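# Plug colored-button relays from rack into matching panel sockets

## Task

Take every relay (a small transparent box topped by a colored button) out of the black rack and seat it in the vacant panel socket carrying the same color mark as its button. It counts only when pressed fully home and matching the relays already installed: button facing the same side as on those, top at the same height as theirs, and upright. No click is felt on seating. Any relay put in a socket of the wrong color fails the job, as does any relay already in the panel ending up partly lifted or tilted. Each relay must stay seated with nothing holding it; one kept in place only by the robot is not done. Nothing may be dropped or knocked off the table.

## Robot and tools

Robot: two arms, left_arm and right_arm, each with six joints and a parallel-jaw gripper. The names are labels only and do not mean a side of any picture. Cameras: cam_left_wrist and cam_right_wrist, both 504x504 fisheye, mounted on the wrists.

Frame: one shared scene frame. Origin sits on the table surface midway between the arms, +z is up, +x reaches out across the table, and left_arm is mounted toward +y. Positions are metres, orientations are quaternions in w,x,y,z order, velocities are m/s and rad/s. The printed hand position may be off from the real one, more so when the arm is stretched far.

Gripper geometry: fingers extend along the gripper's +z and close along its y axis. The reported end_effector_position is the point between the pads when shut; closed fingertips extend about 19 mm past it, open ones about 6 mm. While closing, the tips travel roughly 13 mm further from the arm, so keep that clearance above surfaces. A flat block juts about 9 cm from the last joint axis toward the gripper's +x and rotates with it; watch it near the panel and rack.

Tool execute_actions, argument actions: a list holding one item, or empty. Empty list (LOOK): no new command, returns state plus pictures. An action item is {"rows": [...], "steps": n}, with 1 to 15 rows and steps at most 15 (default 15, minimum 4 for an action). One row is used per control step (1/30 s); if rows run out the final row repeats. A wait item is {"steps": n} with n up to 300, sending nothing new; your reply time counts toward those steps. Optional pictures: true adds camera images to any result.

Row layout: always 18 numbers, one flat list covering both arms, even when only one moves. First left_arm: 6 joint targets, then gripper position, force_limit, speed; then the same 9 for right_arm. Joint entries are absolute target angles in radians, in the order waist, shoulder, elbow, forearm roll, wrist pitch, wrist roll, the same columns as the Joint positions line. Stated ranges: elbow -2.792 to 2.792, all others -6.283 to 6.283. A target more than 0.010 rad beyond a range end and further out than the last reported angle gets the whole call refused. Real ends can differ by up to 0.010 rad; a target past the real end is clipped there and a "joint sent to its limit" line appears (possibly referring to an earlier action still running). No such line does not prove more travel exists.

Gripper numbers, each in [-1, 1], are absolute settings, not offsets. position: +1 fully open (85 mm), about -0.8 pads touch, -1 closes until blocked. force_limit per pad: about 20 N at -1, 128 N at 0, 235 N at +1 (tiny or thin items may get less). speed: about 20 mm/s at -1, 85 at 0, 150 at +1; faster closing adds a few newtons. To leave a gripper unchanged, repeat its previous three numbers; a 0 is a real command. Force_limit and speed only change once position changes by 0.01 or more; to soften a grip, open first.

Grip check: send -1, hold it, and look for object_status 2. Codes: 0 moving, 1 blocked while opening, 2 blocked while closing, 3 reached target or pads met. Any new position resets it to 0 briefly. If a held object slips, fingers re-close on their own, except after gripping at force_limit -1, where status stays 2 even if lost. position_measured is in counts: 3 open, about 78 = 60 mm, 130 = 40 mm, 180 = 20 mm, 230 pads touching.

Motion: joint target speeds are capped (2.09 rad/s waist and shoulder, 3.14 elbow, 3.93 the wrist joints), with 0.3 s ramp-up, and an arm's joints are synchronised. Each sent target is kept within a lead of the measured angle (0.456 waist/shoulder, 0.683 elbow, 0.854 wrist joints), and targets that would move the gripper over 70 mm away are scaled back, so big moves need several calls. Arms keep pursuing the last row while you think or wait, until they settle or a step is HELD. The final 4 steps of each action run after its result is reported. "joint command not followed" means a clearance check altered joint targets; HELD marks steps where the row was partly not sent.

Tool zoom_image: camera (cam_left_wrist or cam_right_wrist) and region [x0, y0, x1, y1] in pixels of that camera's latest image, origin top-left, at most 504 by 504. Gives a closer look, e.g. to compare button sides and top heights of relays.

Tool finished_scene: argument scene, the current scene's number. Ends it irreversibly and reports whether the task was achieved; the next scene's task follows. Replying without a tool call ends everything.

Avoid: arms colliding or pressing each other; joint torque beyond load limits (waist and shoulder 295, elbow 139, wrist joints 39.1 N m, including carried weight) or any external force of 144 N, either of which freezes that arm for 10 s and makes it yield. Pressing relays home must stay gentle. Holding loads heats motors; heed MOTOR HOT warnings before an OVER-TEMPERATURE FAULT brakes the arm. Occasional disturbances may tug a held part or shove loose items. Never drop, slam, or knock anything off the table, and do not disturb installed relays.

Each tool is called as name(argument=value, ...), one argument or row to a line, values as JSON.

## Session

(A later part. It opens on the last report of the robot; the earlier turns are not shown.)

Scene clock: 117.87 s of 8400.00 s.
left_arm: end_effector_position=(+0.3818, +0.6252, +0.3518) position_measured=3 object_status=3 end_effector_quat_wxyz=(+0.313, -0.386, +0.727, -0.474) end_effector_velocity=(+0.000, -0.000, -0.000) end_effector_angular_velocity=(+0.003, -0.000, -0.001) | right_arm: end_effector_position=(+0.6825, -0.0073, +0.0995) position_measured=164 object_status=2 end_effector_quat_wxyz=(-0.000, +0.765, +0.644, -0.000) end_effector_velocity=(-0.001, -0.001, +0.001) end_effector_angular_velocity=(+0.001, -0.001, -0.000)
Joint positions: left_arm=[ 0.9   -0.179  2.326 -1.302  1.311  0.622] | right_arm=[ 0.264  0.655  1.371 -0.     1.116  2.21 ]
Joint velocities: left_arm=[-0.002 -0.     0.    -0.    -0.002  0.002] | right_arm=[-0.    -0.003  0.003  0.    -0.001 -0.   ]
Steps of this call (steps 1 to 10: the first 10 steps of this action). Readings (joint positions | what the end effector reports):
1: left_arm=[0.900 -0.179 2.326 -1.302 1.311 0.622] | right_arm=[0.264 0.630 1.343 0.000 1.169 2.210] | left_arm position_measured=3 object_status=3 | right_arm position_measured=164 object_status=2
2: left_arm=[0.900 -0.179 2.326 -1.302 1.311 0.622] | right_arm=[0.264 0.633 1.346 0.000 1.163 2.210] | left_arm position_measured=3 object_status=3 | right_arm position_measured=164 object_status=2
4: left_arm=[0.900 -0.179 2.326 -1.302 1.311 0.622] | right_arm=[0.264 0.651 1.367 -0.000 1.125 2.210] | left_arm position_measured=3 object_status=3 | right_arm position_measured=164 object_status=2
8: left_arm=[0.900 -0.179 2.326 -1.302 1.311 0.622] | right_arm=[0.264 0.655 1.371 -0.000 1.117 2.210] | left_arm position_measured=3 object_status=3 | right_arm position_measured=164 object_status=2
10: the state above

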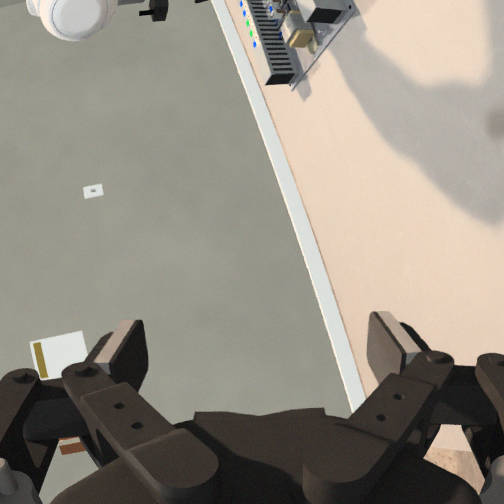

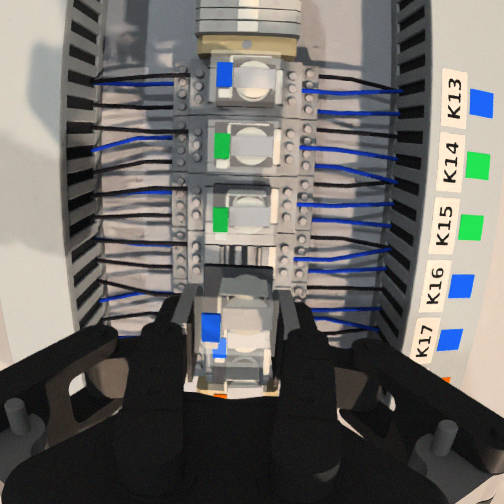

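execute_actions(
  actions=[
    {"rows":[[0.9,-0.179,2.326,-1.302,1.311,0.622,1,0,0,0.2633,0.6536,1.3723,0,1.1157,2.2089,-1,-0.5,-0.3],[0.9,-0.179,2.326,-1.302,1.311,0.622,1,0,0,0.2633,0.6536,1.3723,0,1.1157,2.2089,-1,-0.5,-0.3],[0.9,-0.179,2.326,-1.302,1.311,0.622,1,0,0,0.2633,0.6586,1.3769,0,1.1061,2.2089,-1,-0.5,-0.3],[0.9,-0.179,2.326,-1.302,1.311,0.622,1,0,0,0.2633,0.6586,1.3769,0,1.1061,2.2089,-1,-0.5,-0.3],[0.9,-0.179,2.326,-1.302,1.311,0.622,1,0,0,0.2633,0.6635,1.3816,0,1.0965,2.2089,-1,-0.5,-0.3],[0.9,-0.179,2.326,-1.302,1.311,0.622,1,0,0,0.2633,0.6635,1.3816,0,1.0965,2.2089,-1,-0.5,-0.3],[0.9,-0.179,2.326,-1.302,1.311,0.622,1,0,0,0.2633,0.6685,1.3862,0,1.0869,2.2089,-1,-0.5,-0.3]],"steps":15},
  ],
  pictures=true,
)

zoom_image(
  camera="cam_right_wrist",
  region=[130,170,370,410],
)

Scene clock: 118.60 s of 8400.00 s.
left_arm: end_effector_position=(+0.3818, +0.6252, +0.3518) position_measured=3 object_status=3 end_effector_quat_wxyz=(+0.313, -0.386, +0.727, -0.474) end_effector_velocity=(-0.000, +0.000, +0.001) end_effector_angular_velocity=(+0.001, -0.001, +0.000) | right_arm: end_effector_position=(+0.6823, -0.0081, +0.0799) position_measured=164 object_status=2 end_effector_quat_wxyz=(-0.000, +0.765, +0.644, +0.000) end_effector_velocity=(+0.001, +0.001, -0.001) end_effector_angular_velocity=(+0.002, -0.003, +0.000)
Joint positions: left_arm=[ 0.9   -0.179  2.326 -1.302  1.311  0.622] | right_arm=[0.263 0.668 1.386 0.    1.087 2.209]
Joint velocities: left_arm=[ 0.001 -0.    -0.001  0.     0.001  0.   ] | right_arm=[ 0.     0.001  0.     0.001 -0.004 -0.   ]
Steps of this call (steps 1 to 4: the last 4 steps of your previous action; steps 5 to 11: the robot went on to your last target; steps 12 to 22: the first 11 steps of this action). Readings (joint positions | what the end effector reports):
12: left_arm=[0.900 -0.179 2.326 -1.302 1.311 0.622] | right_arm=[0.264 0.654 1.371 0.000 1.116 2.210] | left_arm position_measured=3 object_status=3 | right_arm position_measured=164 object_status=2
13: left_arm=[0.900 -0.179 2.326 -1.302 1.311 0.622] | right_arm=[0.264 0.654 1.372 0.000 1.116 2.209] | left_arm position_measured=3 object_status=3 | right_arm position_measured=164 object_status=2
15: left_arm=[0.900 -0.179 2.326 -1.302 1.311 0.622] | right_arm=[0.263 0.655 1.374 0.000 1.111 2.209] | left_arm position_measured=3 object_status=3 | right_arm position_measured=164 object_status=2
19: left_arm=[0.900 -0.179 2.326 -1.302 1.311 0.622] | right_arm=[0.263 0.665 1.383 0.000 1.092 2.209] | left_arm position_measured=3 object_status=3 | right_arm position_measured=164 object_status=2
22: the state above

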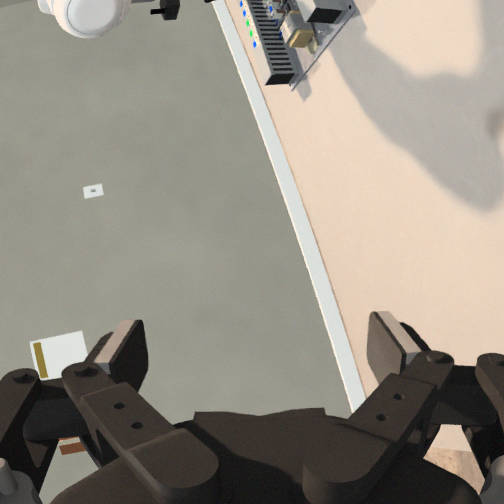

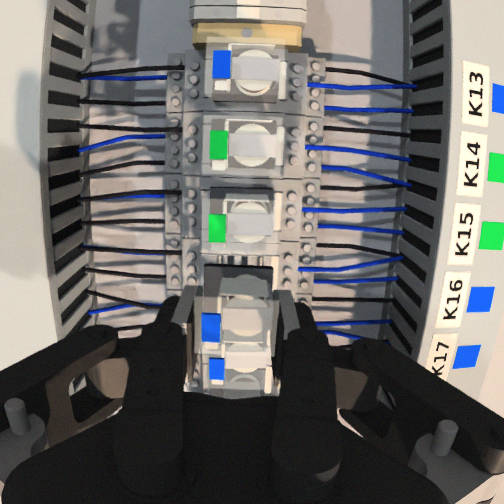

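Region (130, 170, 370, 410) of cam_right_wrist's 504x504 image, scaled by 2.100, with more detail than that image has.

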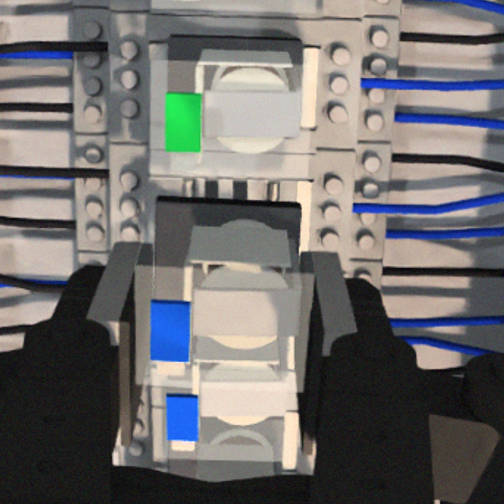

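execute_actions(
  actions=[],
)

Scene clock: 119.10 s of 8400.00 s.
left_arm: end_effector_position=(+0.3818, +0.6252, +0.3518) position_measured=3 object_status=3 end_effector_quat_wxyz=(+0.313, -0.386, +0.727, -0.474) end_effector_velocity=(-0.000, -0.001, -0.000) end_effector_angular_velocity=(-0.003, +0.001, -0.000) | right_arm: end_effector_position=(+0.6824, -0.0081, +0.0798) position_measured=164 object_status=2 end_effector_quat_wxyz=(+0.000, +0.765, +0.644, +0.000) end_effector_velocity=(-0.000, +0.000, -0.001) end_effector_angular_velocity=(-0.000, +0.001, -0.000)
Joint positions: left_arm=[ 0.9   -0.179  2.326 -1.302  1.311  0.622] | right_arm=[0.263 0.668 1.386 0.    1.087 2.209]
Joint velocities: left_arm=[-0.     0.     0.001 -0.     0.001 -0.002] | right_arm=[ 0.     0.001 -0.     0.     0.    -0.   ]
Kept back: nothing.
Steps of this call (steps 1 to 4: the last 4 steps of your previous action; steps 5 to 15: the robot went on to your last target). Readings (joint positions | what the end effector reports):
1: left_arm=[0.900 -0.179 2.326 -1.302 1.311 0.622] | right_arm=[0.263 0.668 1.386 0.000 1.087 2.209] | left_arm position_measured=3 object_status=3 | right_arm position_measured=164 object_status=2
2: left_arm=[0.900 -0.179 2.326 -1.302 1.311 0.622] | right_arm=[0.263 0.668 1.386 0.000 1.087 2.209] | left_arm position_measured=3 object_status=3 | right_arm position_measured=164 object_status=2
4: left_arm=[0.900 -0.179 2.326 -1.302 1.311 0.622] | right_arm=[0.263 0.668 1.386 0.000 1.087 2.209] | left_arm position_measured=3 object_status=3 | right_arm position_measured=164 object_status=2
8: left_arm=[0.900 -0.179 2.326 -1.302 1.311 0.622] | right_arm=[0.263 0.668 1.386 0.000 1.087 2.209] | left_arm position_measured=3 object_status=3 | right_arm position_measured=164 object_status=2
15: the state above
All arms were judged still, so your last target was given up. Only a new action makes them travel on or press farther. Fingers that are still opening or closing keep moving.

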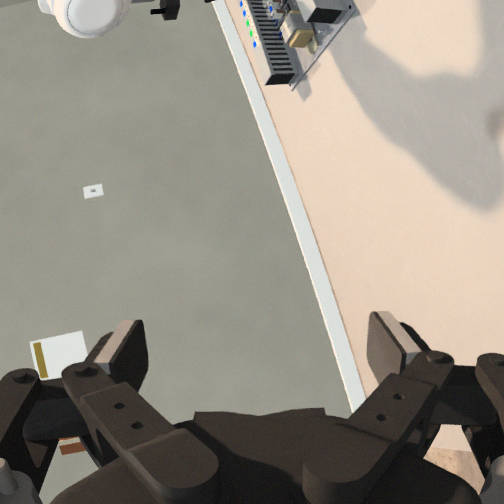

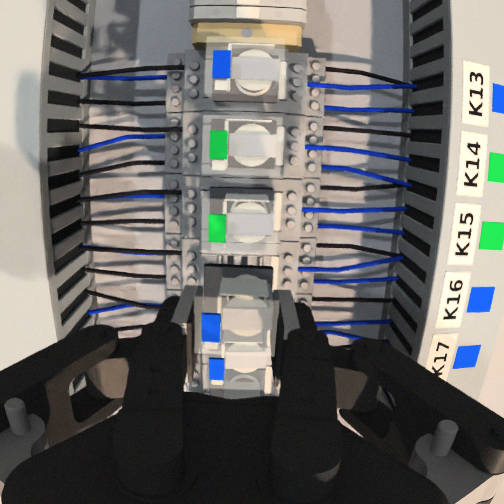

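execute_actions(
  actions=[
    {"rows":[[0.9,-0.179,2.326,-1.302,1.311,0.622,1,0,0,0.2633,0.6708,1.3881,0,1.0827,2.2089,-1,-0.5,-0.3],[0.9,-0.179,2.326,-1.302,1.311,0.622,1,0,0,0.2633,0.6708,1.3881,0,1.0827,2.2089,-1,-0.5,-0.3],[0.9,-0.179,2.326,-1.302,1.311,0.622,1,0,0,0.2633,0.6732,1.3900,0,1.0784,2.2089,-1,-0.5,-0.3],[0.9,-0.179,2.326,-1.302,1.311,0.622,1,0,0,0.2633,0.6732,1.3900,0,1.0784,2.2089,-1,-0.5,-0.3],[0.9,-0.179,2.326,-1.302,1.311,0.622,1,0,0,0.2633,0.6755,1.3919,0,1.0742,2.2089,-1,-0.5,-0.3],[0.9,-0.179,2.326,-1.302,1.311,0.622,1,0,0,0.2633,0.6755,1.3919,0,1.0742,2.2089,-1,-0.5,-0.3],[0.9,-0.179,2.326,-1.302,1.311,0.622,1,0,0,0.2633,0.6779,1.3938,0,1.0699,2.2089,-1,-0.5,-0.3],[0.9,-0.179,2.326,-1.302,1.311,0.622,1,0,0,0.2633,0.6779,1.3938,0,1.0699,2.2089,-1,-0.5,-0.3],[0.9,-0.179,2.326,-1.302,1.311,0.622,1,0,0,0.2633,0.6802,1.3957,0,1.0657,2.2089,-1,-0.5,-0.3]],"steps":15},
  ],
  pictures=true,
)

Scene clock: 119.70 s of 8400.00 s.
left_arm: end_effector_position=(+0.3818, +0.6252, +0.3518) position_measured=3 object_status=3 end_effector_quat_wxyz=(+0.313, -0.386, +0.727, -0.474) end_effector_velocity=(+0.000, -0.000, +0.001) end_effector_angular_velocity=(-0.001, -0.001, -0.002) | right_arm: end_effector_position=(+0.6824, -0.0082, +0.0652) position_measured=164 object_status=2 end_effector_quat_wxyz=(-0.000, +0.765, +0.644, -0.000) end_effector_velocity=(-0.005, -0.003, -0.028) end_effector_angular_velocity=(-0.008, +0.015, -0.001)
Joint positions: left_arm=[ 0.9   -0.179  2.326 -1.302  1.311  0.622] | right_arm=[ 0.263  0.68   1.396 -0.     1.066  2.209]
Joint velocities: left_arm=[-0.     0.    -0.001 -0.     0.002 -0.   ] | right_arm=[-0.001  0.021  0.018  0.    -0.023 -0.   ]
Steps of this call (steps 1 to 7: nothing new was sent; steps 8 to 18: the first 11 steps of this action). Readings (joint positions | what the end effector reports):
8: left_arm=[0.900 -0.179 2.326 -1.302 1.311 0.622] | right_arm=[0.263 0.669 1.386 -0.000 1.087 2.209] | left_arm position_measured=3 object_status=3 | right_arm position_measured=164 object_status=2
9: left_arm=[0.900 -0.179 2.326 -1.302 1.311 0.622] | right_arm=[0.263 0.670 1.387 0.000 1.085 2.209] | left_arm position_measured=3 object_status=3 | right_arm position_measured=164 object_status=2
11: left_arm=[0.900 -0.179 2.326 -1.302 1.311 0.622] | right_arm=[0.263 0.672 1.389 -0.000 1.081 2.209] | left_arm position_measured=3 object_status=3 | right_arm position_measured=164 object_status=2
15: left_arm=[0.900 -0.179 2.326 -1.302 1.311 0.622] | right_arm=[0.263 0.677 1.393 -0.000 1.072 2.209] | left_arm position_measured=3 object_status=3 | right_arm position_measured=164 object_status=2
18: the state above

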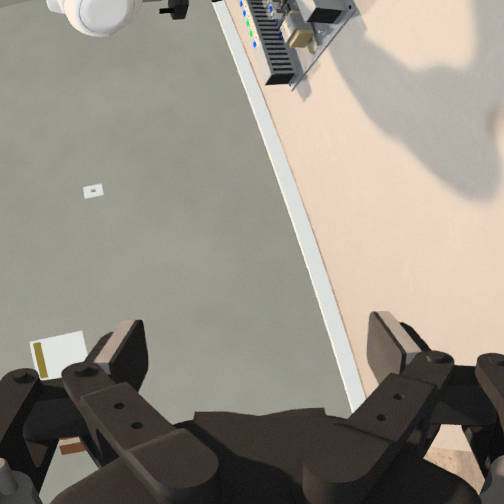

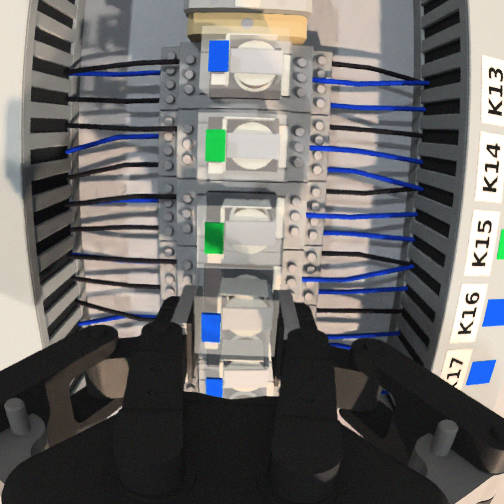

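No slip. Continue.

execute_actions(
  actions=[
    {"rows":[[0.9,-0.179,2.326,-1.302,1.311,0.622,1,0,0,0.2633,0.6818,1.3970,0,1.0628,2.2089,-1,-0.5,-0.3],[0.9,-0.179,2.326,-1.302,1.311,0.622,1,0,0,0.2633,0.6818,1.3970,0,1.0628,2.2089,-1,-0.5,-0.3],[0.9,-0.179,2.326,-1.302,1.311,0.622,1,0,0,0.2633,0.6834,1.3983,0,1.0600,2.2089,-1,-0.5,-0.3],[0.9,-0.179,2.326,-1.302,1.311,0.622,1,0,0,0.2633,0.6834,1.3983,0,1.0600,2.2089,-1,-0.5,-0.3],[0.9,-0.179,2.326,-1.302,1.311,0.622,1,0,0,0.2633,0.6849,1.3995,0,1.0571,2.2089,-1,-0.5,-0.3],[0.9,-0.179,2.326,-1.302,1.311,0.622,1,0,0,0.2633,0.6849,1.3995,0,1.0571,2.2089,-1,-0.5,-0.3],[0.9,-0.179,2.326,-1.302,1.311,0.622,1,0,0,0.2633,0.6861,1.4005,0,1.0550,2.2089,-1,-0.5,-0.3]],"steps":15},
  ],
)

execute_actions(
  actions=[],
)

Scene clock: 120.37 s of 8400.00 s.
left_arm: end_effector_position=(+0.3818, +0.6252, +0.3518) position_measured=3 object_status=3 end_effector_quat_wxyz=(+0.313, -0.386, +0.727, -0.474) end_effector_velocity=(-0.000, -0.000, -0.000) end_effector_angular_velocity=(+0.000, +0.000, -0.000) | right_arm: end_effector_position=(+0.6824, -0.0082, +0.0575) position_measured=164 object_status=2 end_effector_quat_wxyz=(+0.000, +0.765, +0.644, +0.000) end_effector_velocity=(+0.000, +0.000, +0.000) end_effector_angular_velocity=(+0.000, -0.001, +0.001)
Joint positions: left_arm=[ 0.9   -0.179  2.326 -1.302  1.311  0.622] | right_arm=[ 0.263  0.686  1.4   -0.     1.055  2.209]
Joint velocities: left_arm=[-0.    -0.     0.001 -0.    -0.001  0.001] | right_arm=[ 0.    -0.     0.    -0.    -0.001 -0.   ]
Steps of this call (steps 1 to 4: the last 4 steps of your previous action; steps 5 to 9: the robot went on to your last target; steps 10 to 20: the first 11 steps of this action). Readings (joint positions | what the end effector reports):
10: left_arm=[0.900 -0.179 2.326 -1.302 1.311 0.622] | right_arm=[0.263 0.680 1.396 -0.000 1.066 2.209] | left_arm position_measured=3 object_status=3 | right_arm position_measured=164 object_status=2
11: left_arm=[0.900 -0.179 2.326 -1.302 1.311 0.622] | right_arm=[0.263 0.681 1.396 -0.000 1.064 2.209] | left_arm position_measured=3 object_status=3 | right_arm position_measured=164 object_status=2
13: left_arm=[0.900 -0.179 2.326 -1.302 1.311 0.622] | right_arm=[0.263 0.683 1.398 -0.000 1.061 2.209] | left_arm position_measured=3 object_status=3 | right_arm position_measured=164 object_status=2
17: left_arm=[0.900 -0.179 2.326 -1.302 1.311 0.622] | right_arm=[0.263 0.685 1.400 -0.000 1.056 2.209] | left_arm position_measured=3 object_status=3 | right_arm position_measured=164 object_status=2
20: the state above

Scene clock: 120.50 s of 8400.00 s.
left_arm: end_effector_position=(+0.3818, +0.6252, +0.3518) position_measured=3 object_status=3 end_effector_quat_wxyz=(+0.313, -0.386, +0.727, -0.474) end_effector_velocity=(+0.000, +0.000, -0.000) end_effector_angular_velocity=(+0.002, -0.000, +0.001) | right_arm: end_effector_position=(+0.6824, -0.0082, +0.0575) position_measured=164 object_status=2 end_effector_quat_wxyz=(+0.000, +0.765, +0.644, +0.000) end_effector_velocity=(+0.000, -0.001, -0.001) end_effector_angular_velocity=(-0.001, +0.001, -0.001)
Joint positions: left_arm=[ 0.9   -0.179  2.326 -1.302  1.311  0.622] | right_arm=[ 0.263  0.686  1.4   -0.     1.055  2.209]
Joint velocities: left_arm=[-0.    -0.001  0.    -0.    -0.001  0.001] | right_arm=[-0.001  0.001  0.     0.    -0.     0.   ]
Kept back: nothing.
Steps of this call (steps 1 to 4: the last 4 steps of your previous action). Readings (joint positions | what the end effector reports):
1: left_arm=[0.900 -0.179 2.326 -1.302 1.311 0.622] | right_arm=[0.263 0.686 1.400 -0.000 1.055 2.209] | left_arm position_measured=3 object_status=3 | right_arm position_measured=164 object_status=2
2: left_arm=[0.900 -0.179 2.326 -1.302 1.311 0.622] | right_arm=[0.263 0.686 1.400 -0.000 1.055 2.209] | left_arm position_measured=3 object_status=3 | right_arm position_measured=164 object_status=2
4: the state above

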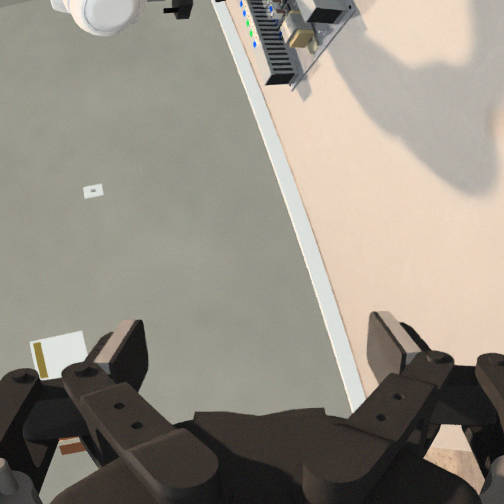

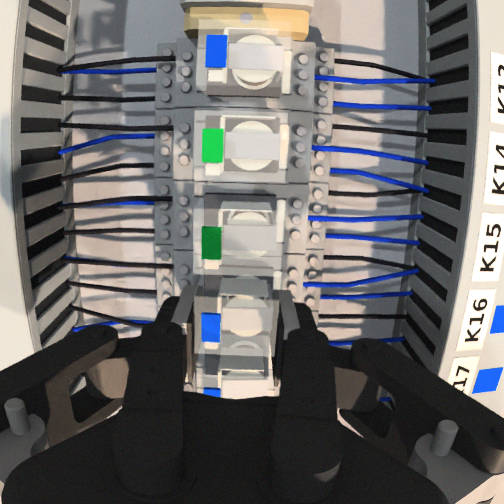

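Release and lift.

execute_actions(
  actions=[
    {"rows":[[0.9,-0.179,2.326,-1.302,1.311,0.622,1,0,0,0.2633,0.6861,1.4005,0,1.0550,2.2089,0,-0.5,-0.3]],"steps":15},
  ],
)

execute_actions(
  actions=[
    {"rows":[[0.9,-0.179,2.326,-1.302,1.311,0.622,1,0,0,0.2633,0.675,1.391,0,1.0756,2.2089,0,-0.5,-0.3],[0.9,-0.179,2.326,-1.302,1.311,0.622,1,0,0,0.2633,0.665,1.382,0,1.0946,2.2089,0,-0.5,-0.3],[0.9,-0.179,2.326,-1.302,1.311,0.622,1,0,0,0.2633,0.655,1.372,0,1.1146,2.2089,0,-0.5,-0.3],[0.9,-0.179,2.326,-1.302,1.311,0.622,1,0,0,0.2633,0.645,1.362,0,1.1346,2.2089,0,-0.5,-0.3],[0.9,-0.179,2.326,-1.302,1.311,0.622,1,0,0,0.2633,0.635,1.351,0,1.1556,2.2089,0,-0.5,-0.3],[0.9,-0.179,2.326,-1.302,1.311,0.622,1,0,0,0.2633,0.629,1.3441,0,1.1685,2.2089,0,-0.5,-0.3]],"steps":14},
  ],
)

execute_actions(
  actions=[
    {"rows":[[0.9,-0.179,2.326,-1.302,1.311,0.622,1,0,0,0.2641,0.6298,1.3427,0,1.1691,0.64,0,-0.5,-0.3]],"steps":15},
  ],
)

execute_actions(
  actions=[
    {"steps":10},
  ],
  pictures=true,
)

Scene clock: 121.17 s of 8400.00 s.
left_arm: end_effector_position=(+0.3818, +0.6252, +0.3518) position_measured=3 object_status=3 end_effector_quat_wxyz=(+0.313, -0.386, +0.727, -0.474) end_effector_velocity=(-0.000, +0.000, -0.000) end_effector_angular_velocity=(-0.002, +0.000, +0.001) | right_arm: end_effector_position=(+0.6823, -0.0081, +0.0569) position_measured=129 object_status=0 end_effector_quat_wxyz=(-0.000, +0.765, +0.644, -0.000) end_effector_velocity=(-0.000, +0.001, +0.000) end_effector_angular_velocity=(-0.001, -0.001, +0.002)
Joint positions: left_arm=[ 0.9   -0.179  2.326 -1.302  1.311  0.622] | right_arm=[0.263 0.687 1.401 0.    1.055 2.209]
Joint velocities: left_arm=[ 0.002 -0.     0.    -0.     0.001 -0.001] | right_arm=[ 0.001 -0.    -0.001 -0.001  0.    -0.   ]
Steps of this call (steps 1 to 9: the robot went on to your last target; steps 10 to 20: the first 11 steps of this action). Readings (joint positions | what the end effector reports):
10: left_arm=[0.900 -0.179 2.326 -1.302 1.311 0.622] | right_arm=[0.263 0.686 1.401 -0.000 1.055 2.209] | left_arm position_measured=3 object_status=3 | right_arm position_measured=164 object_status=0
11: left_arm=[0.900 -0.179 2.326 -1.302 1.311 0.622] | right_arm=[0.263 0.686 1.401 0.000 1.055 2.209] | left_arm position_measured=3 object_status=3 | right_arm position_measured=164 object_status=0
13: left_arm=[0.900 -0.179 2.326 -1.302 1.311 0.622] | right_arm=[0.263 0.687 1.401 0.000 1.055 2.209] | left_arm position_measured=3 object_status=3 | right_arm position_measured=156 object_status=0
17: left_arm=[0.900 -0.179 2.326 -1.302 1.311 0.622] | right_arm=[0.263 0.687 1.401 0.000 1.055 2.209] | left_arm position_measured=3 object_status=3 | right_arm position_measured=135 object_status=0
20: the state above

Scene clock: 121.63 s of 8400.00 s.
left_arm: end_effector_position=(+0.3818, +0.6252, +0.3518) position_measured=3 object_status=3 end_effector_quat_wxyz=(+0.313, -0.386, +0.727, -0.474) end_effector_velocity=(+0.000, +0.000, -0.000) end_effector_angular_velocity=(-0.000, +0.000, +0.001) | right_arm: end_effector_position=(+0.6824, -0.0081, +0.1360) position_measured=129 object_status=3 end_effector_quat_wxyz=(-0.000, +0.765, +0.644, +0.000) end_effector_velocity=(-0.007, -0.004, -0.006) end_effector_angular_velocity=(-0.010, +0.019, -0.000)
Joint positions: left_arm=[ 0.9   -0.179  2.326 -1.302  1.311  0.622] | right_arm=[0.263 0.629 1.344 0.    1.168 2.209]
Joint velocities: left_arm=[ 0.     0.    -0.     0.    -0.001 -0.001] | right_arm=[-0.     0.002  0.007 -0.     0.012 -0.   ]
Steps of this call (steps 1 to 4: the last 4 steps of your previous action; steps 5 to 14: the first 10 steps of this action). Readings (joint positions | what the end effector reports):
5: left_arm=[0.900 -0.179 2.326 -1.302 1.311 0.622] | right_arm=[0.263 0.686 1.400 0.000 1.055 2.209] | left_arm position_measured=3 object_status=3 | right_arm position_measured=129 object_status=0
6: left_arm=[0.900 -0.179 2.326 -1.302 1.311 0.622] | right_arm=[0.263 0.683 1.398 -0.000 1.062 2.209] | left_arm position_measured=3 object_status=3 | right_arm position_measured=129 object_status=0
8: left_arm=[0.900 -0.179 2.326 -1.302 1.311 0.622] | right_arm=[0.263 0.666 1.382 -0.000 1.093 2.209] | left_arm position_measured=3 object_status=3 | right_arm position_measured=129 object_status=3
12: left_arm=[0.900 -0.179 2.326 -1.302 1.311 0.622] | right_arm=[0.263 0.631 1.347 0.000 1.163 2.209] | left_arm position_measured=3 object_status=3 | right_arm position_measured=129 object_status=3
14: the state above

Scene clock: 122.13 s of 8400.00 s.
left_arm: end_effector_position=(+0.3818, +0.6252, +0.3518) position_measured=3 object_status=3 end_effector_quat_wxyz=(+0.313, -0.386, +0.727, -0.474) end_effector_velocity=(+0.000, -0.001, -0.000) end_effector_angular_velocity=(-0.000, +0.000, -0.003) | right_arm: end_effector_position=(+0.6825, -0.0075, +0.1359) position_measured=129 object_status=3 end_effector_quat_wxyz=(+0.000, +0.490, +0.872, +0.000) end_effector_velocity=(+0.000, +0.002, +0.000) end_effector_angular_velocity=(+0.000, -0.001, +3.731)
Joint positions: left_arm=[ 0.9   -0.179  2.326 -1.302  1.311  0.622] | right_arm=[ 0.264  0.629  1.343 -0.     1.169  1.491]
Joint velocities: left_arm=[-0.002 -0.     0.     0.     0.    -0.   ] | right_arm=[ 0.002  0.001 -0.003  0.     0.001 -3.729]
Steps of this call (steps 1 to 4: the last 4 steps of your previous action; steps 5 to 15: the first 11 steps of this action). Readings (joint positions | what the end effector reports):
5: left_arm=[0.900 -0.179 2.326 -1.302 1.311 0.622] | right_arm=[0.263 0.629 1.344 0.000 1.168 2.209] | left_arm position_measured=3 object_status=3 | right_arm position_measured=129 object_status=3
6: left_arm=[0.900 -0.179 2.326 -1.302 1.311 0.622] | right_arm=[0.263 0.629 1.344 0.000 1.168 2.200] | left_arm position_measured=3 object_status=3 | right_arm position_measured=129 object_status=3
8: left_arm=[0.900 -0.179 2.326 -1.302 1.311 0.622] | right_arm=[0.263 0.629 1.344 0.000 1.169 2.141] | left_arm position_measured=3 object_status=3 | right_arm position_measured=129 object_status=3
12: left_arm=[0.900 -0.179 2.326 -1.302 1.311 0.622] | right_arm=[0.264 0.629 1.344 0.000 1.169 1.850] | left_arm position_measured=3 object_status=3 | right_arm position_measured=129 object_status=3
15: the state above

Scene clock: 122.47 s of 8400.00 s.
left_arm: end_effector_position=(+0.3818, +0.6252, +0.3518) position_measured=3 object_status=3 end_effector_quat_wxyz=(+0.313, -0.386, +0.727, -0.474) end_effector_velocity=(+0.000, -0.000, -0.000) end_effector_angular_velocity=(-0.001, +0.001, +0.000) | right_arm: end_effector_position=(+0.6825, -0.0073, +0.1358) position_measured=129 object_status=3 end_effector_quat_wxyz=(+0.000, +0.092, +0.996, -0.000) end_effector_velocity=(+0.000, +0.000, -0.001) end_effector_angular_velocity=(-0.001, +0.000, +0.489)
Joint positions: left_arm=[ 0.9   -0.179  2.326 -1.302  1.311  0.622] | right_arm=[ 0.264  0.63   1.343 -0.     1.169  0.652]
Joint velocities: left_arm=[-0.001  0.     0.001  0.    -0.001 -0.   ] | right_arm=[ 0.     0.001 -0.    -0.     0.    -0.489]
Kept back: nothing.
Steps of this call (steps 1 to 4: the last 4 steps of your previous action; steps 5 to 10: the robot went on to your last target). Readings (joint positions | what the end effector reports):
1: left_arm=[0.900 -0.179 2.326 -1.302 1.311 0.622] | right_arm=[0.264 0.630 1.343 -0.000 1.169 1.365] | left_arm position_measured=3 object_status=3 | right_arm position_measured=129 object_status=3
2: left_arm=[0.900 -0.179 2.326 -1.302 1.311 0.622] | right_arm=[0.264 0.630 1.343 -0.000 1.169 1.240] | left_arm position_measured=3 object_status=3 | right_arm position_measured=129 object_status=3
4: left_arm=[0.900 -0.179 2.326 -1.302 1.311 0.622] | right_arm=[0.264 0.630 1.343 -0.000 1.169 1.011] | left_arm position_measured=3 object_status=3 | right_arm position_measured=129 object_status=3
8: left_arm=[0.900 -0.179 2.326 -1.302 1.311 0.622] | right_arm=[0.264 0.630 1.343 -0.000 1.169 0.713] | left_arm position_measured=3 object_status=3 | right_arm position_measured=129 object_status=3
10: the state above

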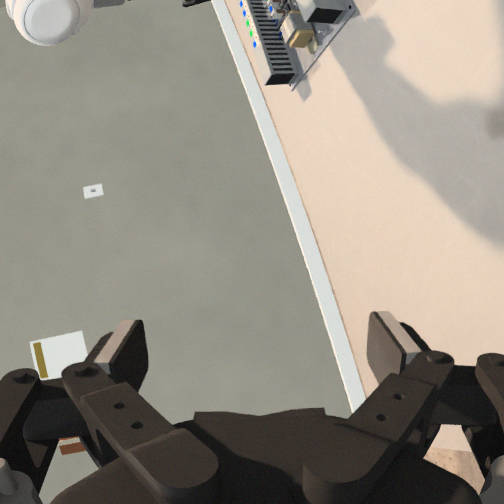

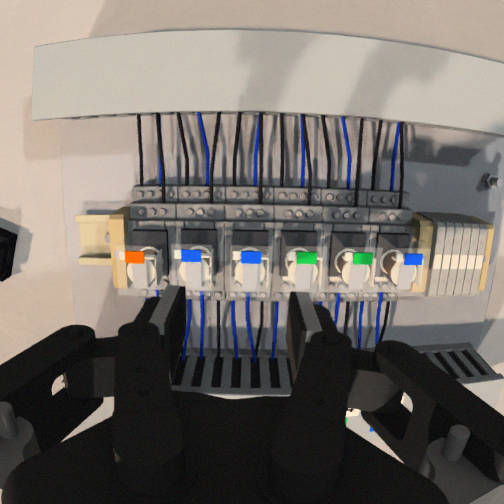

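zoom_image(
  camera="cam_right_wrist",
  region=[100,200,440,310],
)

Region (100, 200, 440, 310) of cam_right_wrist's 504x504 image, scaled by 1.482, with more detail than that image has; it fills the top 163 rows of this view, and the rest is white.

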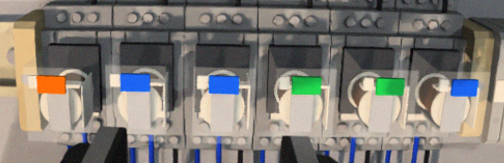

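execute_actions(
  actions=[],
)

zoom_image(
  camera="cam_right_wrist",
  region=[110,220,280,310],
)

Scene clock: 122.73 s of 8400.00 s.
left_arm: end_effector_position=(+0.3818, +0.6252, +0.3518) position_measured=3 object_status=3 end_effector_quat_wxyz=(+0.313, -0.386, +0.727, -0.474) end_effector_velocity=(-0.000, -0.000, -0.000) end_effector_angular_velocity=(-0.001, +0.000, -0.000) | right_arm: end_effector_position=(+0.6825, -0.0073, +0.1358) position_measured=129 object_status=3 end_effector_quat_wxyz=(-0.000, +0.086, +0.996, -0.000) end_effector_velocity=(+0.000, -0.000, -0.002) end_effector_angular_velocity=(-0.001, +0.002, +0.000)
Joint positions: left_arm=[ 0.9   -0.179  2.326 -1.302  1.311  0.622] | right_arm=[ 0.264  0.63   1.343 -0.     1.169  0.64 ]
Joint velocities: left_arm=[ 0.001  0.     0.001 -0.     0.001  0.   ] | right_arm=[-0.     0.002 -0.    -0.    -0.    -0.001]
Kept back: nothing.
Steps of this call (steps 1 to 8: the robot went on to your last target). Readings (joint positions | what the end effector reports):
1: left_arm=[0.900 -0.179 2.326 -1.302 1.311 0.622] | right_arm=[0.264 0.630 1.343 -0.000 1.169 0.642] | left_arm position_measured=3 object_status=3 | right_arm position_measured=129 object_status=3
2: left_arm=[0.900 -0.179 2.326 -1.302 1.311 0.622] | right_arm=[0.264 0.630 1.343 -0.000 1.169 0.641] | left_arm position_measured=3 object_status=3 | right_arm position_measured=129 object_status=3
4: left_arm=[0.900 -0.179 2.326 -1.302 1.311 0.622] | right_arm=[0.264 0.630 1.343 -0.000 1.169 0.640] | left_arm position_measured=3 object_status=3 | right_arm position_measured=129 object_status=3
8: the state above

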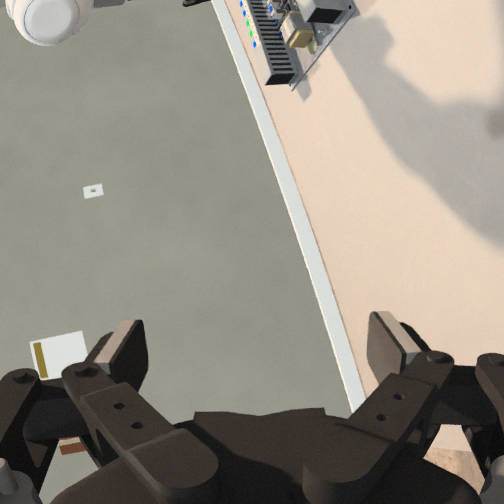

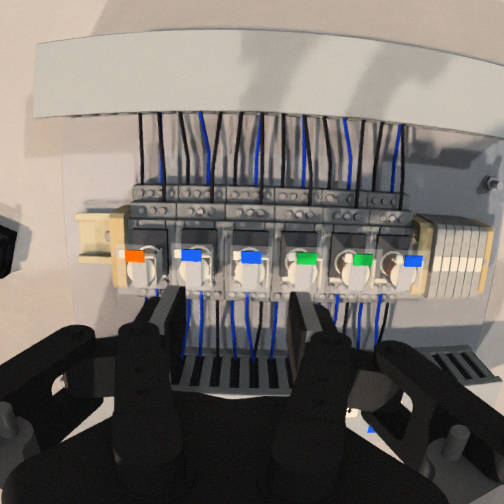

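Region (110, 220, 280, 310) of cam_right_wrist's 504x504 image, scaled by 2.965, with more detail than that image has; it fills the top 267 rows of this view, and the rest is white.

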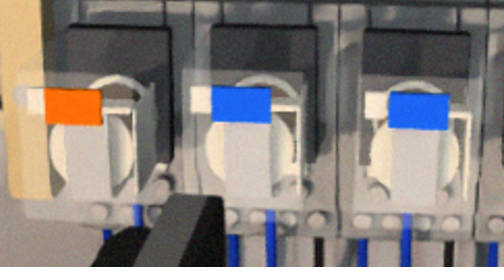

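execute_actions(
  actions=[
    {"rows":[[0.9,-0.179,2.326,-1.302,1.311,0.622,1,0,0,0.2079,0.5809,1.4253,0,1.1354,0.5846,0,-0.5,-0.3]],"steps":15},
  ],
)

execute_actions(
  actions=[
    {"steps":8},
  ],
  pictures=true,
)

zoom_image(
  camera="cam_right_wrist",
  region=[170,210,400,310],
)

Scene clock: 123.53 s of 8400.00 s.
left_arm: end_effector_position=(+0.3818, +0.6252, +0.3518) position_measured=3 object_status=3 end_effector_quat_wxyz=(+0.313, -0.386, +0.727, -0.474) end_effector_velocity=(+0.000, -0.001, -0.000) end_effector_angular_velocity=(+0.000, +0.000, -0.002) | right_arm: end_effector_position=(+0.6755, -0.0642, +0.1358) position_measured=129 object_status=3 end_effector_quat_wxyz=(-0.000, +0.086, +0.996, -0.000) end_effector_velocity=(-0.001, +0.000, -0.001) end_effector_angular_velocity=(-0.000, +0.001, +0.001)
Joint positions: left_arm=[ 0.9   -0.179  2.326 -1.302  1.311  0.622] | right_arm=[ 0.208  0.581  1.425 -0.     1.135  0.585]
Joint velocities: left_arm=[-0.002  0.     0.001  0.    -0.     0.001] | right_arm=[ 0.001  0.     0.002  0.    -0.001 -0.   ]
Steps of this call (steps 1 to 13: the robot went on to your last target; steps 14 to 24: the first 11 steps of this action). Readings (joint positions | what the end effector reports):
14: left_arm=[0.900 -0.179 2.326 -1.302 1.311 0.622] | right_arm=[0.264 0.630 1.343 -0.000 1.169 0.640] | left_arm position_measured=3 object_status=3 | right_arm position_measured=129 object_status=3
15: left_arm=[0.900 -0.179 2.326 -1.302 1.311 0.622] | right_arm=[0.261 0.627 1.348 -0.000 1.168 0.636] | left_arm position_measured=3 object_status=3 | right_arm position_measured=129 object_status=3
17: left_arm=[0.900 -0.179 2.326 -1.302 1.311 0.622] | right_arm=[0.232 0.603 1.390 -0.000 1.150 0.608] | left_arm position_measured=3 object_status=3 | right_arm position_measured=129 object_status=3
21: left_arm=[0.900 -0.179 2.326 -1.302 1.311 0.622] | right_arm=[0.208 0.581 1.425 -0.000 1.136 0.585] | left_arm position_measured=3 object_status=3 | right_arm position_measured=129 object_status=3
24: the state above

Scene clock: 123.80 s of 8400.00 s.
left_arm: end_effector_position=(+0.3818, +0.6252, +0.3518) position_measured=3 object_status=3 end_effector_quat_wxyz=(+0.313, -0.386, +0.727, -0.474) end_effector_velocity=(-0.000, +0.000, -0.000) end_effector_angular_velocity=(-0.001, +0.001, +0.001) | right_arm: end_effector_position=(+0.6755, -0.0642, +0.1358) position_measured=129 object_status=3 end_effector_quat_wxyz=(-0.000, +0.086, +0.996, -0.000) end_effector_velocity=(-0.000, -0.000, +0.001) end_effector_angular_velocity=(+0.000, -0.001, +0.000)
Joint positions: left_arm=[ 0.9   -0.179  2.326 -1.302  1.311  0.622] | right_arm=[ 0.208  0.581  1.425 -0.     1.135  0.585]
Joint velocities: left_arm=[ 0.001 -0.     0.    -0.     0.    -0.001] | right_arm=[ 0.    -0.001  0.    -0.    -0.    -0.   ]
Kept back: nothing.
Steps of this call (steps 1 to 4: the last 4 steps of your previous action; steps 5 to 8: the robot went on to your last target). Readings (joint positions | what the end effector reports):
1: left_arm=[0.900 -0.179 2.326 -1.302 1.311 0.622] | right_arm=[0.208 0.581 1.425 -0.000 1.135 0.585] | left_arm position_measured=3 object_status=3 | right_arm position_measured=129 object_status=3
2: left_arm=[0.900 -0.179 2.326 -1.302 1.311 0.622] | right_arm=[0.208 0.581 1.425 -0.000 1.135 0.585] | left_arm position_measured=3 object_status=3 | right_arm position_measured=129 object_status=3
4: left_arm=[0.900 -0.179 2.326 -1.302 1.311 0.622] | right_arm=[0.208 0.581 1.425 -0.000 1.135 0.585] | left_arm position_measured=3 object_status=3 | right_arm position_measured=129 object_status=3
8: the state above

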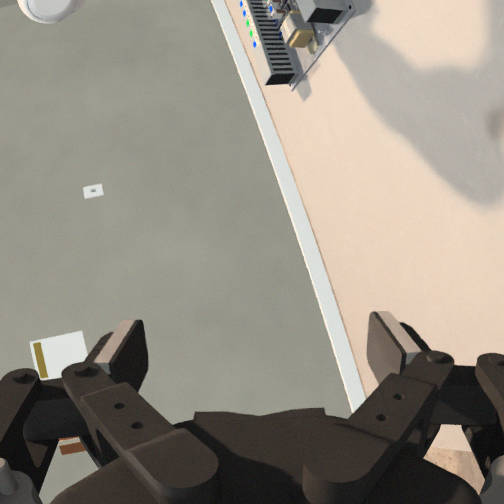

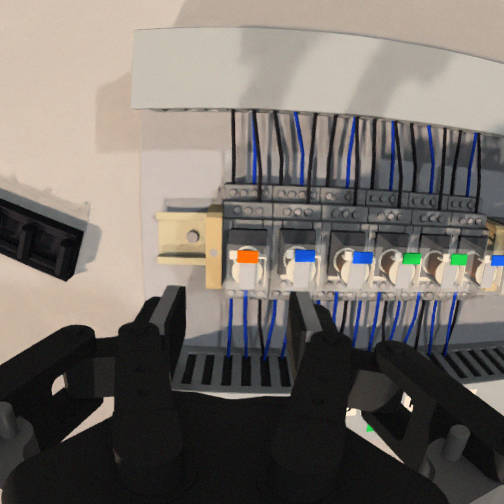

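Region (170, 210, 400, 310) of cam_right_wrist's 504x504 image, scaled by 2.191, with more detail than that image has; it fills the top 219 rows of this view, and the rest is white.

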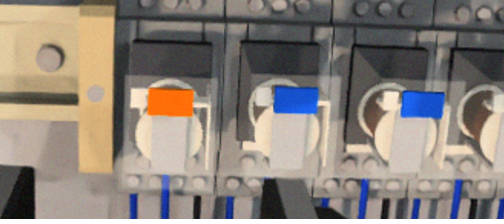

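execute_actions(
  actions=[
    {"rows":[[0.9,-0.179,2.326,-1.302,1.311,0.622,1,0,0,0.2079,0.5809,1.4253,0,1.1354,2.1534,0,-0.5,-0.3]],"steps":15},
  ],
)

execute_actions(
  actions=[
    {"rows":[[0.9,-0.179,2.326,-1.302,1.311,0.622,1,0,0,0.2079,0.5809,1.4253,0,1.1354,2.1534,0,-0.5,-0.3],[0.9,-0.179,2.326,-1.302,1.311,0.622,1,0,0,0.2079,0.5809,1.4253,0,1.1354,2.1534,0,-0.5,-0.3],[0.9,-0.179,2.326,-1.302,1.311,0.622,1,0,0,0.2079,0.5809,1.4253,0,1.1354,2.1534,0,-0.5,-0.3],[0.9,-0.179,2.326,-1.302,1.311,0.622,1,0,0,0.2079,0.5809,1.4253,0,1.1354,2.1534,0,-0.5,-0.3],[0.9,-0.179,2.326,-1.302,1.311,0.622,1,0,0,0.2079,0.5809,1.4253,0,1.1354,2.1534,0,-0.5,-0.3],[0.9,-0.179,2.326,-1.302,1.311,0.622,1,0,0,0.2079,0.592,1.437,0,1.1126,2.1534,0,-0.5,-0.3],[0.9,-0.179,2.326,-1.302,1.311,0.622,1,0,0,0.2079,0.603,1.449,0,1.0896,2.1534,0,-0.5,-0.3],[0.9,-0.179,2.326,-1.302,1.311,0.622,1,0,0,0.2079,0.6148,1.4601,0,1.0667,2.1534,0,-0.5,-0.3]],"steps":15},
  ],
  pictures=true,
)

Scene clock: 124.57 s of 8400.00 s.
left_arm: end_effector_position=(+0.3818, +0.6252, +0.3518) position_measured=3 object_status=3 end_effector_quat_wxyz=(+0.313, -0.386, +0.727, -0.474) end_effector_velocity=(-0.000, -0.000, -0.001) end_effector_angular_velocity=(-0.001, +0.001, +0.001) | right_arm: end_effector_position=(+0.6755, -0.0642, +0.1359) position_measured=129 object_status=3 end_effector_quat_wxyz=(-0.000, +0.431, +0.902, -0.000) end_effector_velocity=(+0.000, -0.001, -0.001) end_effector_angular_velocity=(-0.000, +0.001, -3.730)
Joint positions: left_arm=[ 0.9   -0.179  2.326 -1.302  1.311  0.622] | right_arm=[0.208 0.581 1.425 0.    1.135 1.302]
Joint velocities: left_arm=[-0.     0.     0.001  0.    -0.001 -0.001] | right_arm=[-0.001  0.     0.     0.     0.     3.729]
Steps of this call (steps 1 to 12: the robot went on to your last target; steps 13 to 23: the first 11 steps of this action). Readings (joint positions | what the end effector reports):
13: left_arm=[0.900 -0.179 2.326 -1.302 1.311 0.622] | right_arm=[0.208 0.581 1.425 0.000 1.135 0.585] | left_arm position_measured=3 object_status=3 | right_arm position_measured=129 object_status=3
14: left_arm=[0.900 -0.179 2.326 -1.302 1.311 0.622] | right_arm=[0.208 0.581 1.425 0.000 1.135 0.593] | left_arm position_measured=3 object_status=3 | right_arm position_measured=129 object_status=3
16: left_arm=[0.900 -0.179 2.326 -1.302 1.311 0.622] | right_arm=[0.208 0.581 1.425 0.000 1.135 0.652] | left_arm position_measured=3 object_status=3 | right_arm position_measured=129 object_status=3
20: left_arm=[0.900 -0.179 2.326 -1.302 1.311 0.622] | right_arm=[0.208 0.581 1.425 0.000 1.135 0.943] | left_arm position_measured=3 object_status=3 | right_arm position_measured=129 object_status=3
23: the state above

Scene clock: 125.07 s of 8400.00 s.
left_arm: end_effector_position=(+0.3818, +0.6252, +0.3518) position_measured=3 object_status=3 end_effector_quat_wxyz=(+0.313, -0.386, +0.727, -0.474) end_effector_velocity=(-0.000, +0.000, -0.000) end_effector_angular_velocity=(+0.002, -0.001, +0.000) | right_arm: end_effector_position=(+0.6750, -0.0644, +0.0904) position_measured=129 object_status=3 end_effector_quat_wxyz=(-0.000, +0.765, +0.644, -0.001) end_effector_velocity=(+0.003, +0.002, -0.074) end_effector_angular_velocity=(-0.000, -0.000, -0.002)
Joint positions: left_arm=[ 0.9   -0.179  2.326 -1.302  1.311  0.622] | right_arm=[ 0.208  0.614  1.46  -0.     1.069  2.153]
Joint velocities: left_arm=[ 0.     0.    -0.     0.    -0.     0.002] | right_arm=[ 0.     0.063  0.042 -0.    -0.106  0.002]
Steps of this call (steps 1 to 4: the last 4 steps of your previous action; steps 5 to 15: the first 11 steps of this action). Readings (joint positions | what the end effector reports):
5: left_arm=[0.900 -0.179 2.326 -1.302 1.311 0.622] | right_arm=[0.208 0.581 1.425 0.000 1.135 1.878] | left_arm position_measured=3 object_status=3 | right_arm position_measured=129 object_status=3
6: left_arm=[0.900 -0.179 2.326 -1.302 1.311 0.622] | right_arm=[0.208 0.581 1.425 0.000 1.135 1.960] | left_arm position_measured=3 object_status=3 | right_arm position_measured=129 object_status=3
8: left_arm=[0.900 -0.179 2.326 -1.302 1.311 0.622] | right_arm=[0.208 0.581 1.425 0.000 1.135 2.080] | left_arm position_measured=3 object_status=3 | right_arm position_measured=129 object_status=3
12: left_arm=[0.900 -0.179 2.326 -1.302 1.311 0.622] | right_arm=[0.208 0.590 1.436 0.000 1.114 2.153] | left_arm position_measured=3 object_status=3 | right_arm position_measured=129 object_status=3
15: the state above

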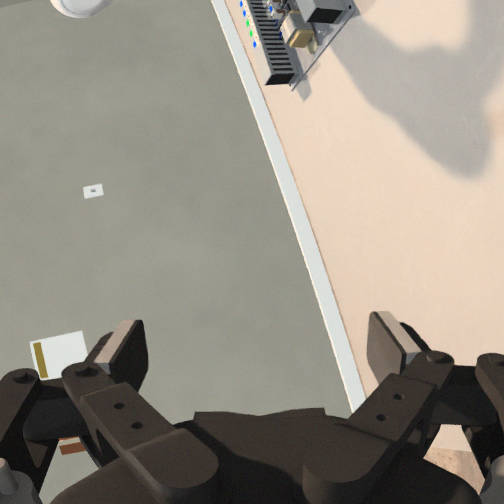

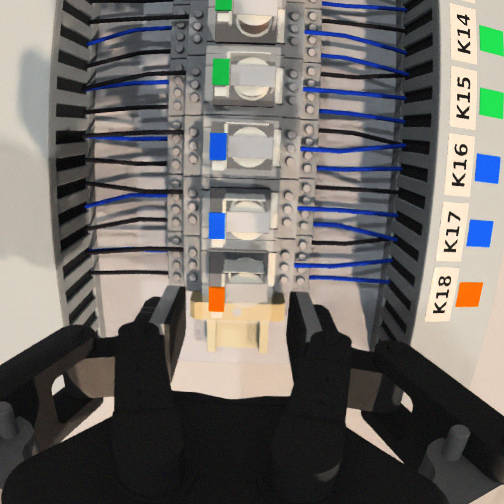

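Clear. Descend to z≈.062 and look.

execute_actions(
  actions=[
    {"rows":[[0.9,-0.179,2.326,-1.302,1.311,0.622,1,0,0,0.2079,0.6225,1.4662,0,1.0529,2.1534,0,-0.5,-0.3],[0.9,-0.179,2.326,-1.302,1.311,0.622,1,0,0,0.2079,0.6225,1.4662,0,1.0529,2.1534,0,-0.5,-0.3],[0.9,-0.179,2.326,-1.302,1.311,0.622,1,0,0,0.2079,0.630,1.4722,0,1.0394,2.1534,0,-0.5,-0.3],[0.9,-0.179,2.326,-1.302,1.311,0.622,1,0,0,0.2079,0.630,1.4722,0,1.0394,2.1534,0,-0.5,-0.3],[0.9,-0.179,2.326,-1.302,1.311,0.622,1,0,0,0.2079,0.6377,1.4779,0,1.0260,2.1534,0,-0.5,-0.3]],"steps":15},
  ],
  pictures=true,
)

Scene clock: 125.57 s of 8400.00 s.
left_arm: end_effector_position=(+0.3818, +0.6252, +0.3518) position_measured=3 object_status=3 end_effector_quat_wxyz=(+0.313, -0.386, +0.727, -0.474) end_effector_velocity=(+0.000, -0.000, +0.000) end_effector_angular_velocity=(+0.000, -0.000, -0.001) | right_arm: end_effector_position=(+0.6755, -0.0642, +0.0618) position_measured=129 object_status=3 end_effector_quat_wxyz=(+0.000, +0.765, +0.644, -0.000) end_effector_velocity=(+0.000, +0.000, +0.000) end_effector_angular_velocity=(+0.000, -0.001, +0.000)
Joint positions: left_arm=[ 0.9   -0.179  2.326 -1.302  1.311  0.622] | right_arm=[ 0.208  0.638  1.478 -0.     1.026  2.153]
Joint velocities: left_arm=[-0.001 -0.    -0.001 -0.    -0.    -0.   ] | right_arm=[ 0.     0.    -0.001 -0.    -0.001  0.   ]
Steps of this call (steps 1 to 4: the last 4 steps of your previous action; steps 5 to 15: the first 11 steps of this action). Readings (joint positions | what the end effector reports):
5: left_arm=[0.900 -0.179 2.326 -1.302 1.311 0.622] | right_arm=[0.208 0.615 1.460 -0.000 1.066 2.153] | left_arm position_measured=3 object_status=3 | right_arm position_measured=129 object_status=3
6: left_arm=[0.900 -0.179 2.326 -1.302 1.311 0.622] | right_arm=[0.208 0.617 1.462 -0.000 1.061 2.153] | left_arm position_measured=3 object_status=3 | right_arm position_measured=129 object_status=3
8: left_arm=[0.900 -0.179 2.326 -1.302 1.311 0.622] | right_arm=[0.208 0.625 1.469 -0.000 1.048 2.153] | left_arm position_measured=3 object_status=3 | right_arm position_measured=129 object_status=3
12: left_arm=[0.900 -0.179 2.326 -1.302 1.311 0.622] | right_arm=[0.208 0.638 1.478 -0.000 1.027 2.153] | left_arm position_measured=3 object_status=3 | right_arm position_measured=129 object_status=3
15: the state above

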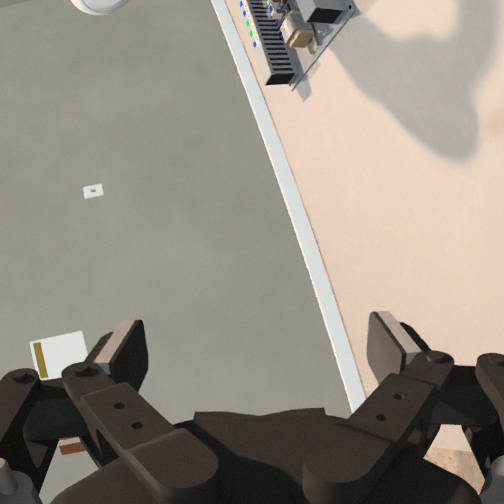

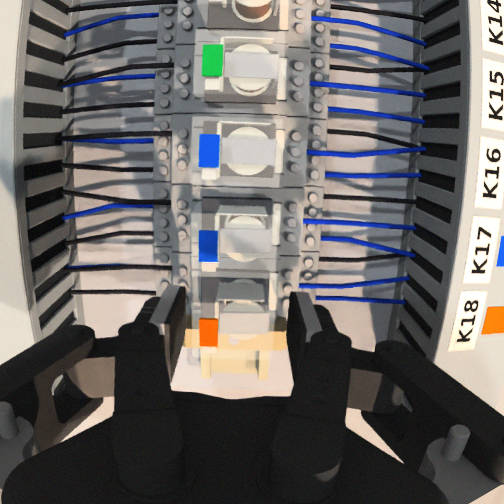

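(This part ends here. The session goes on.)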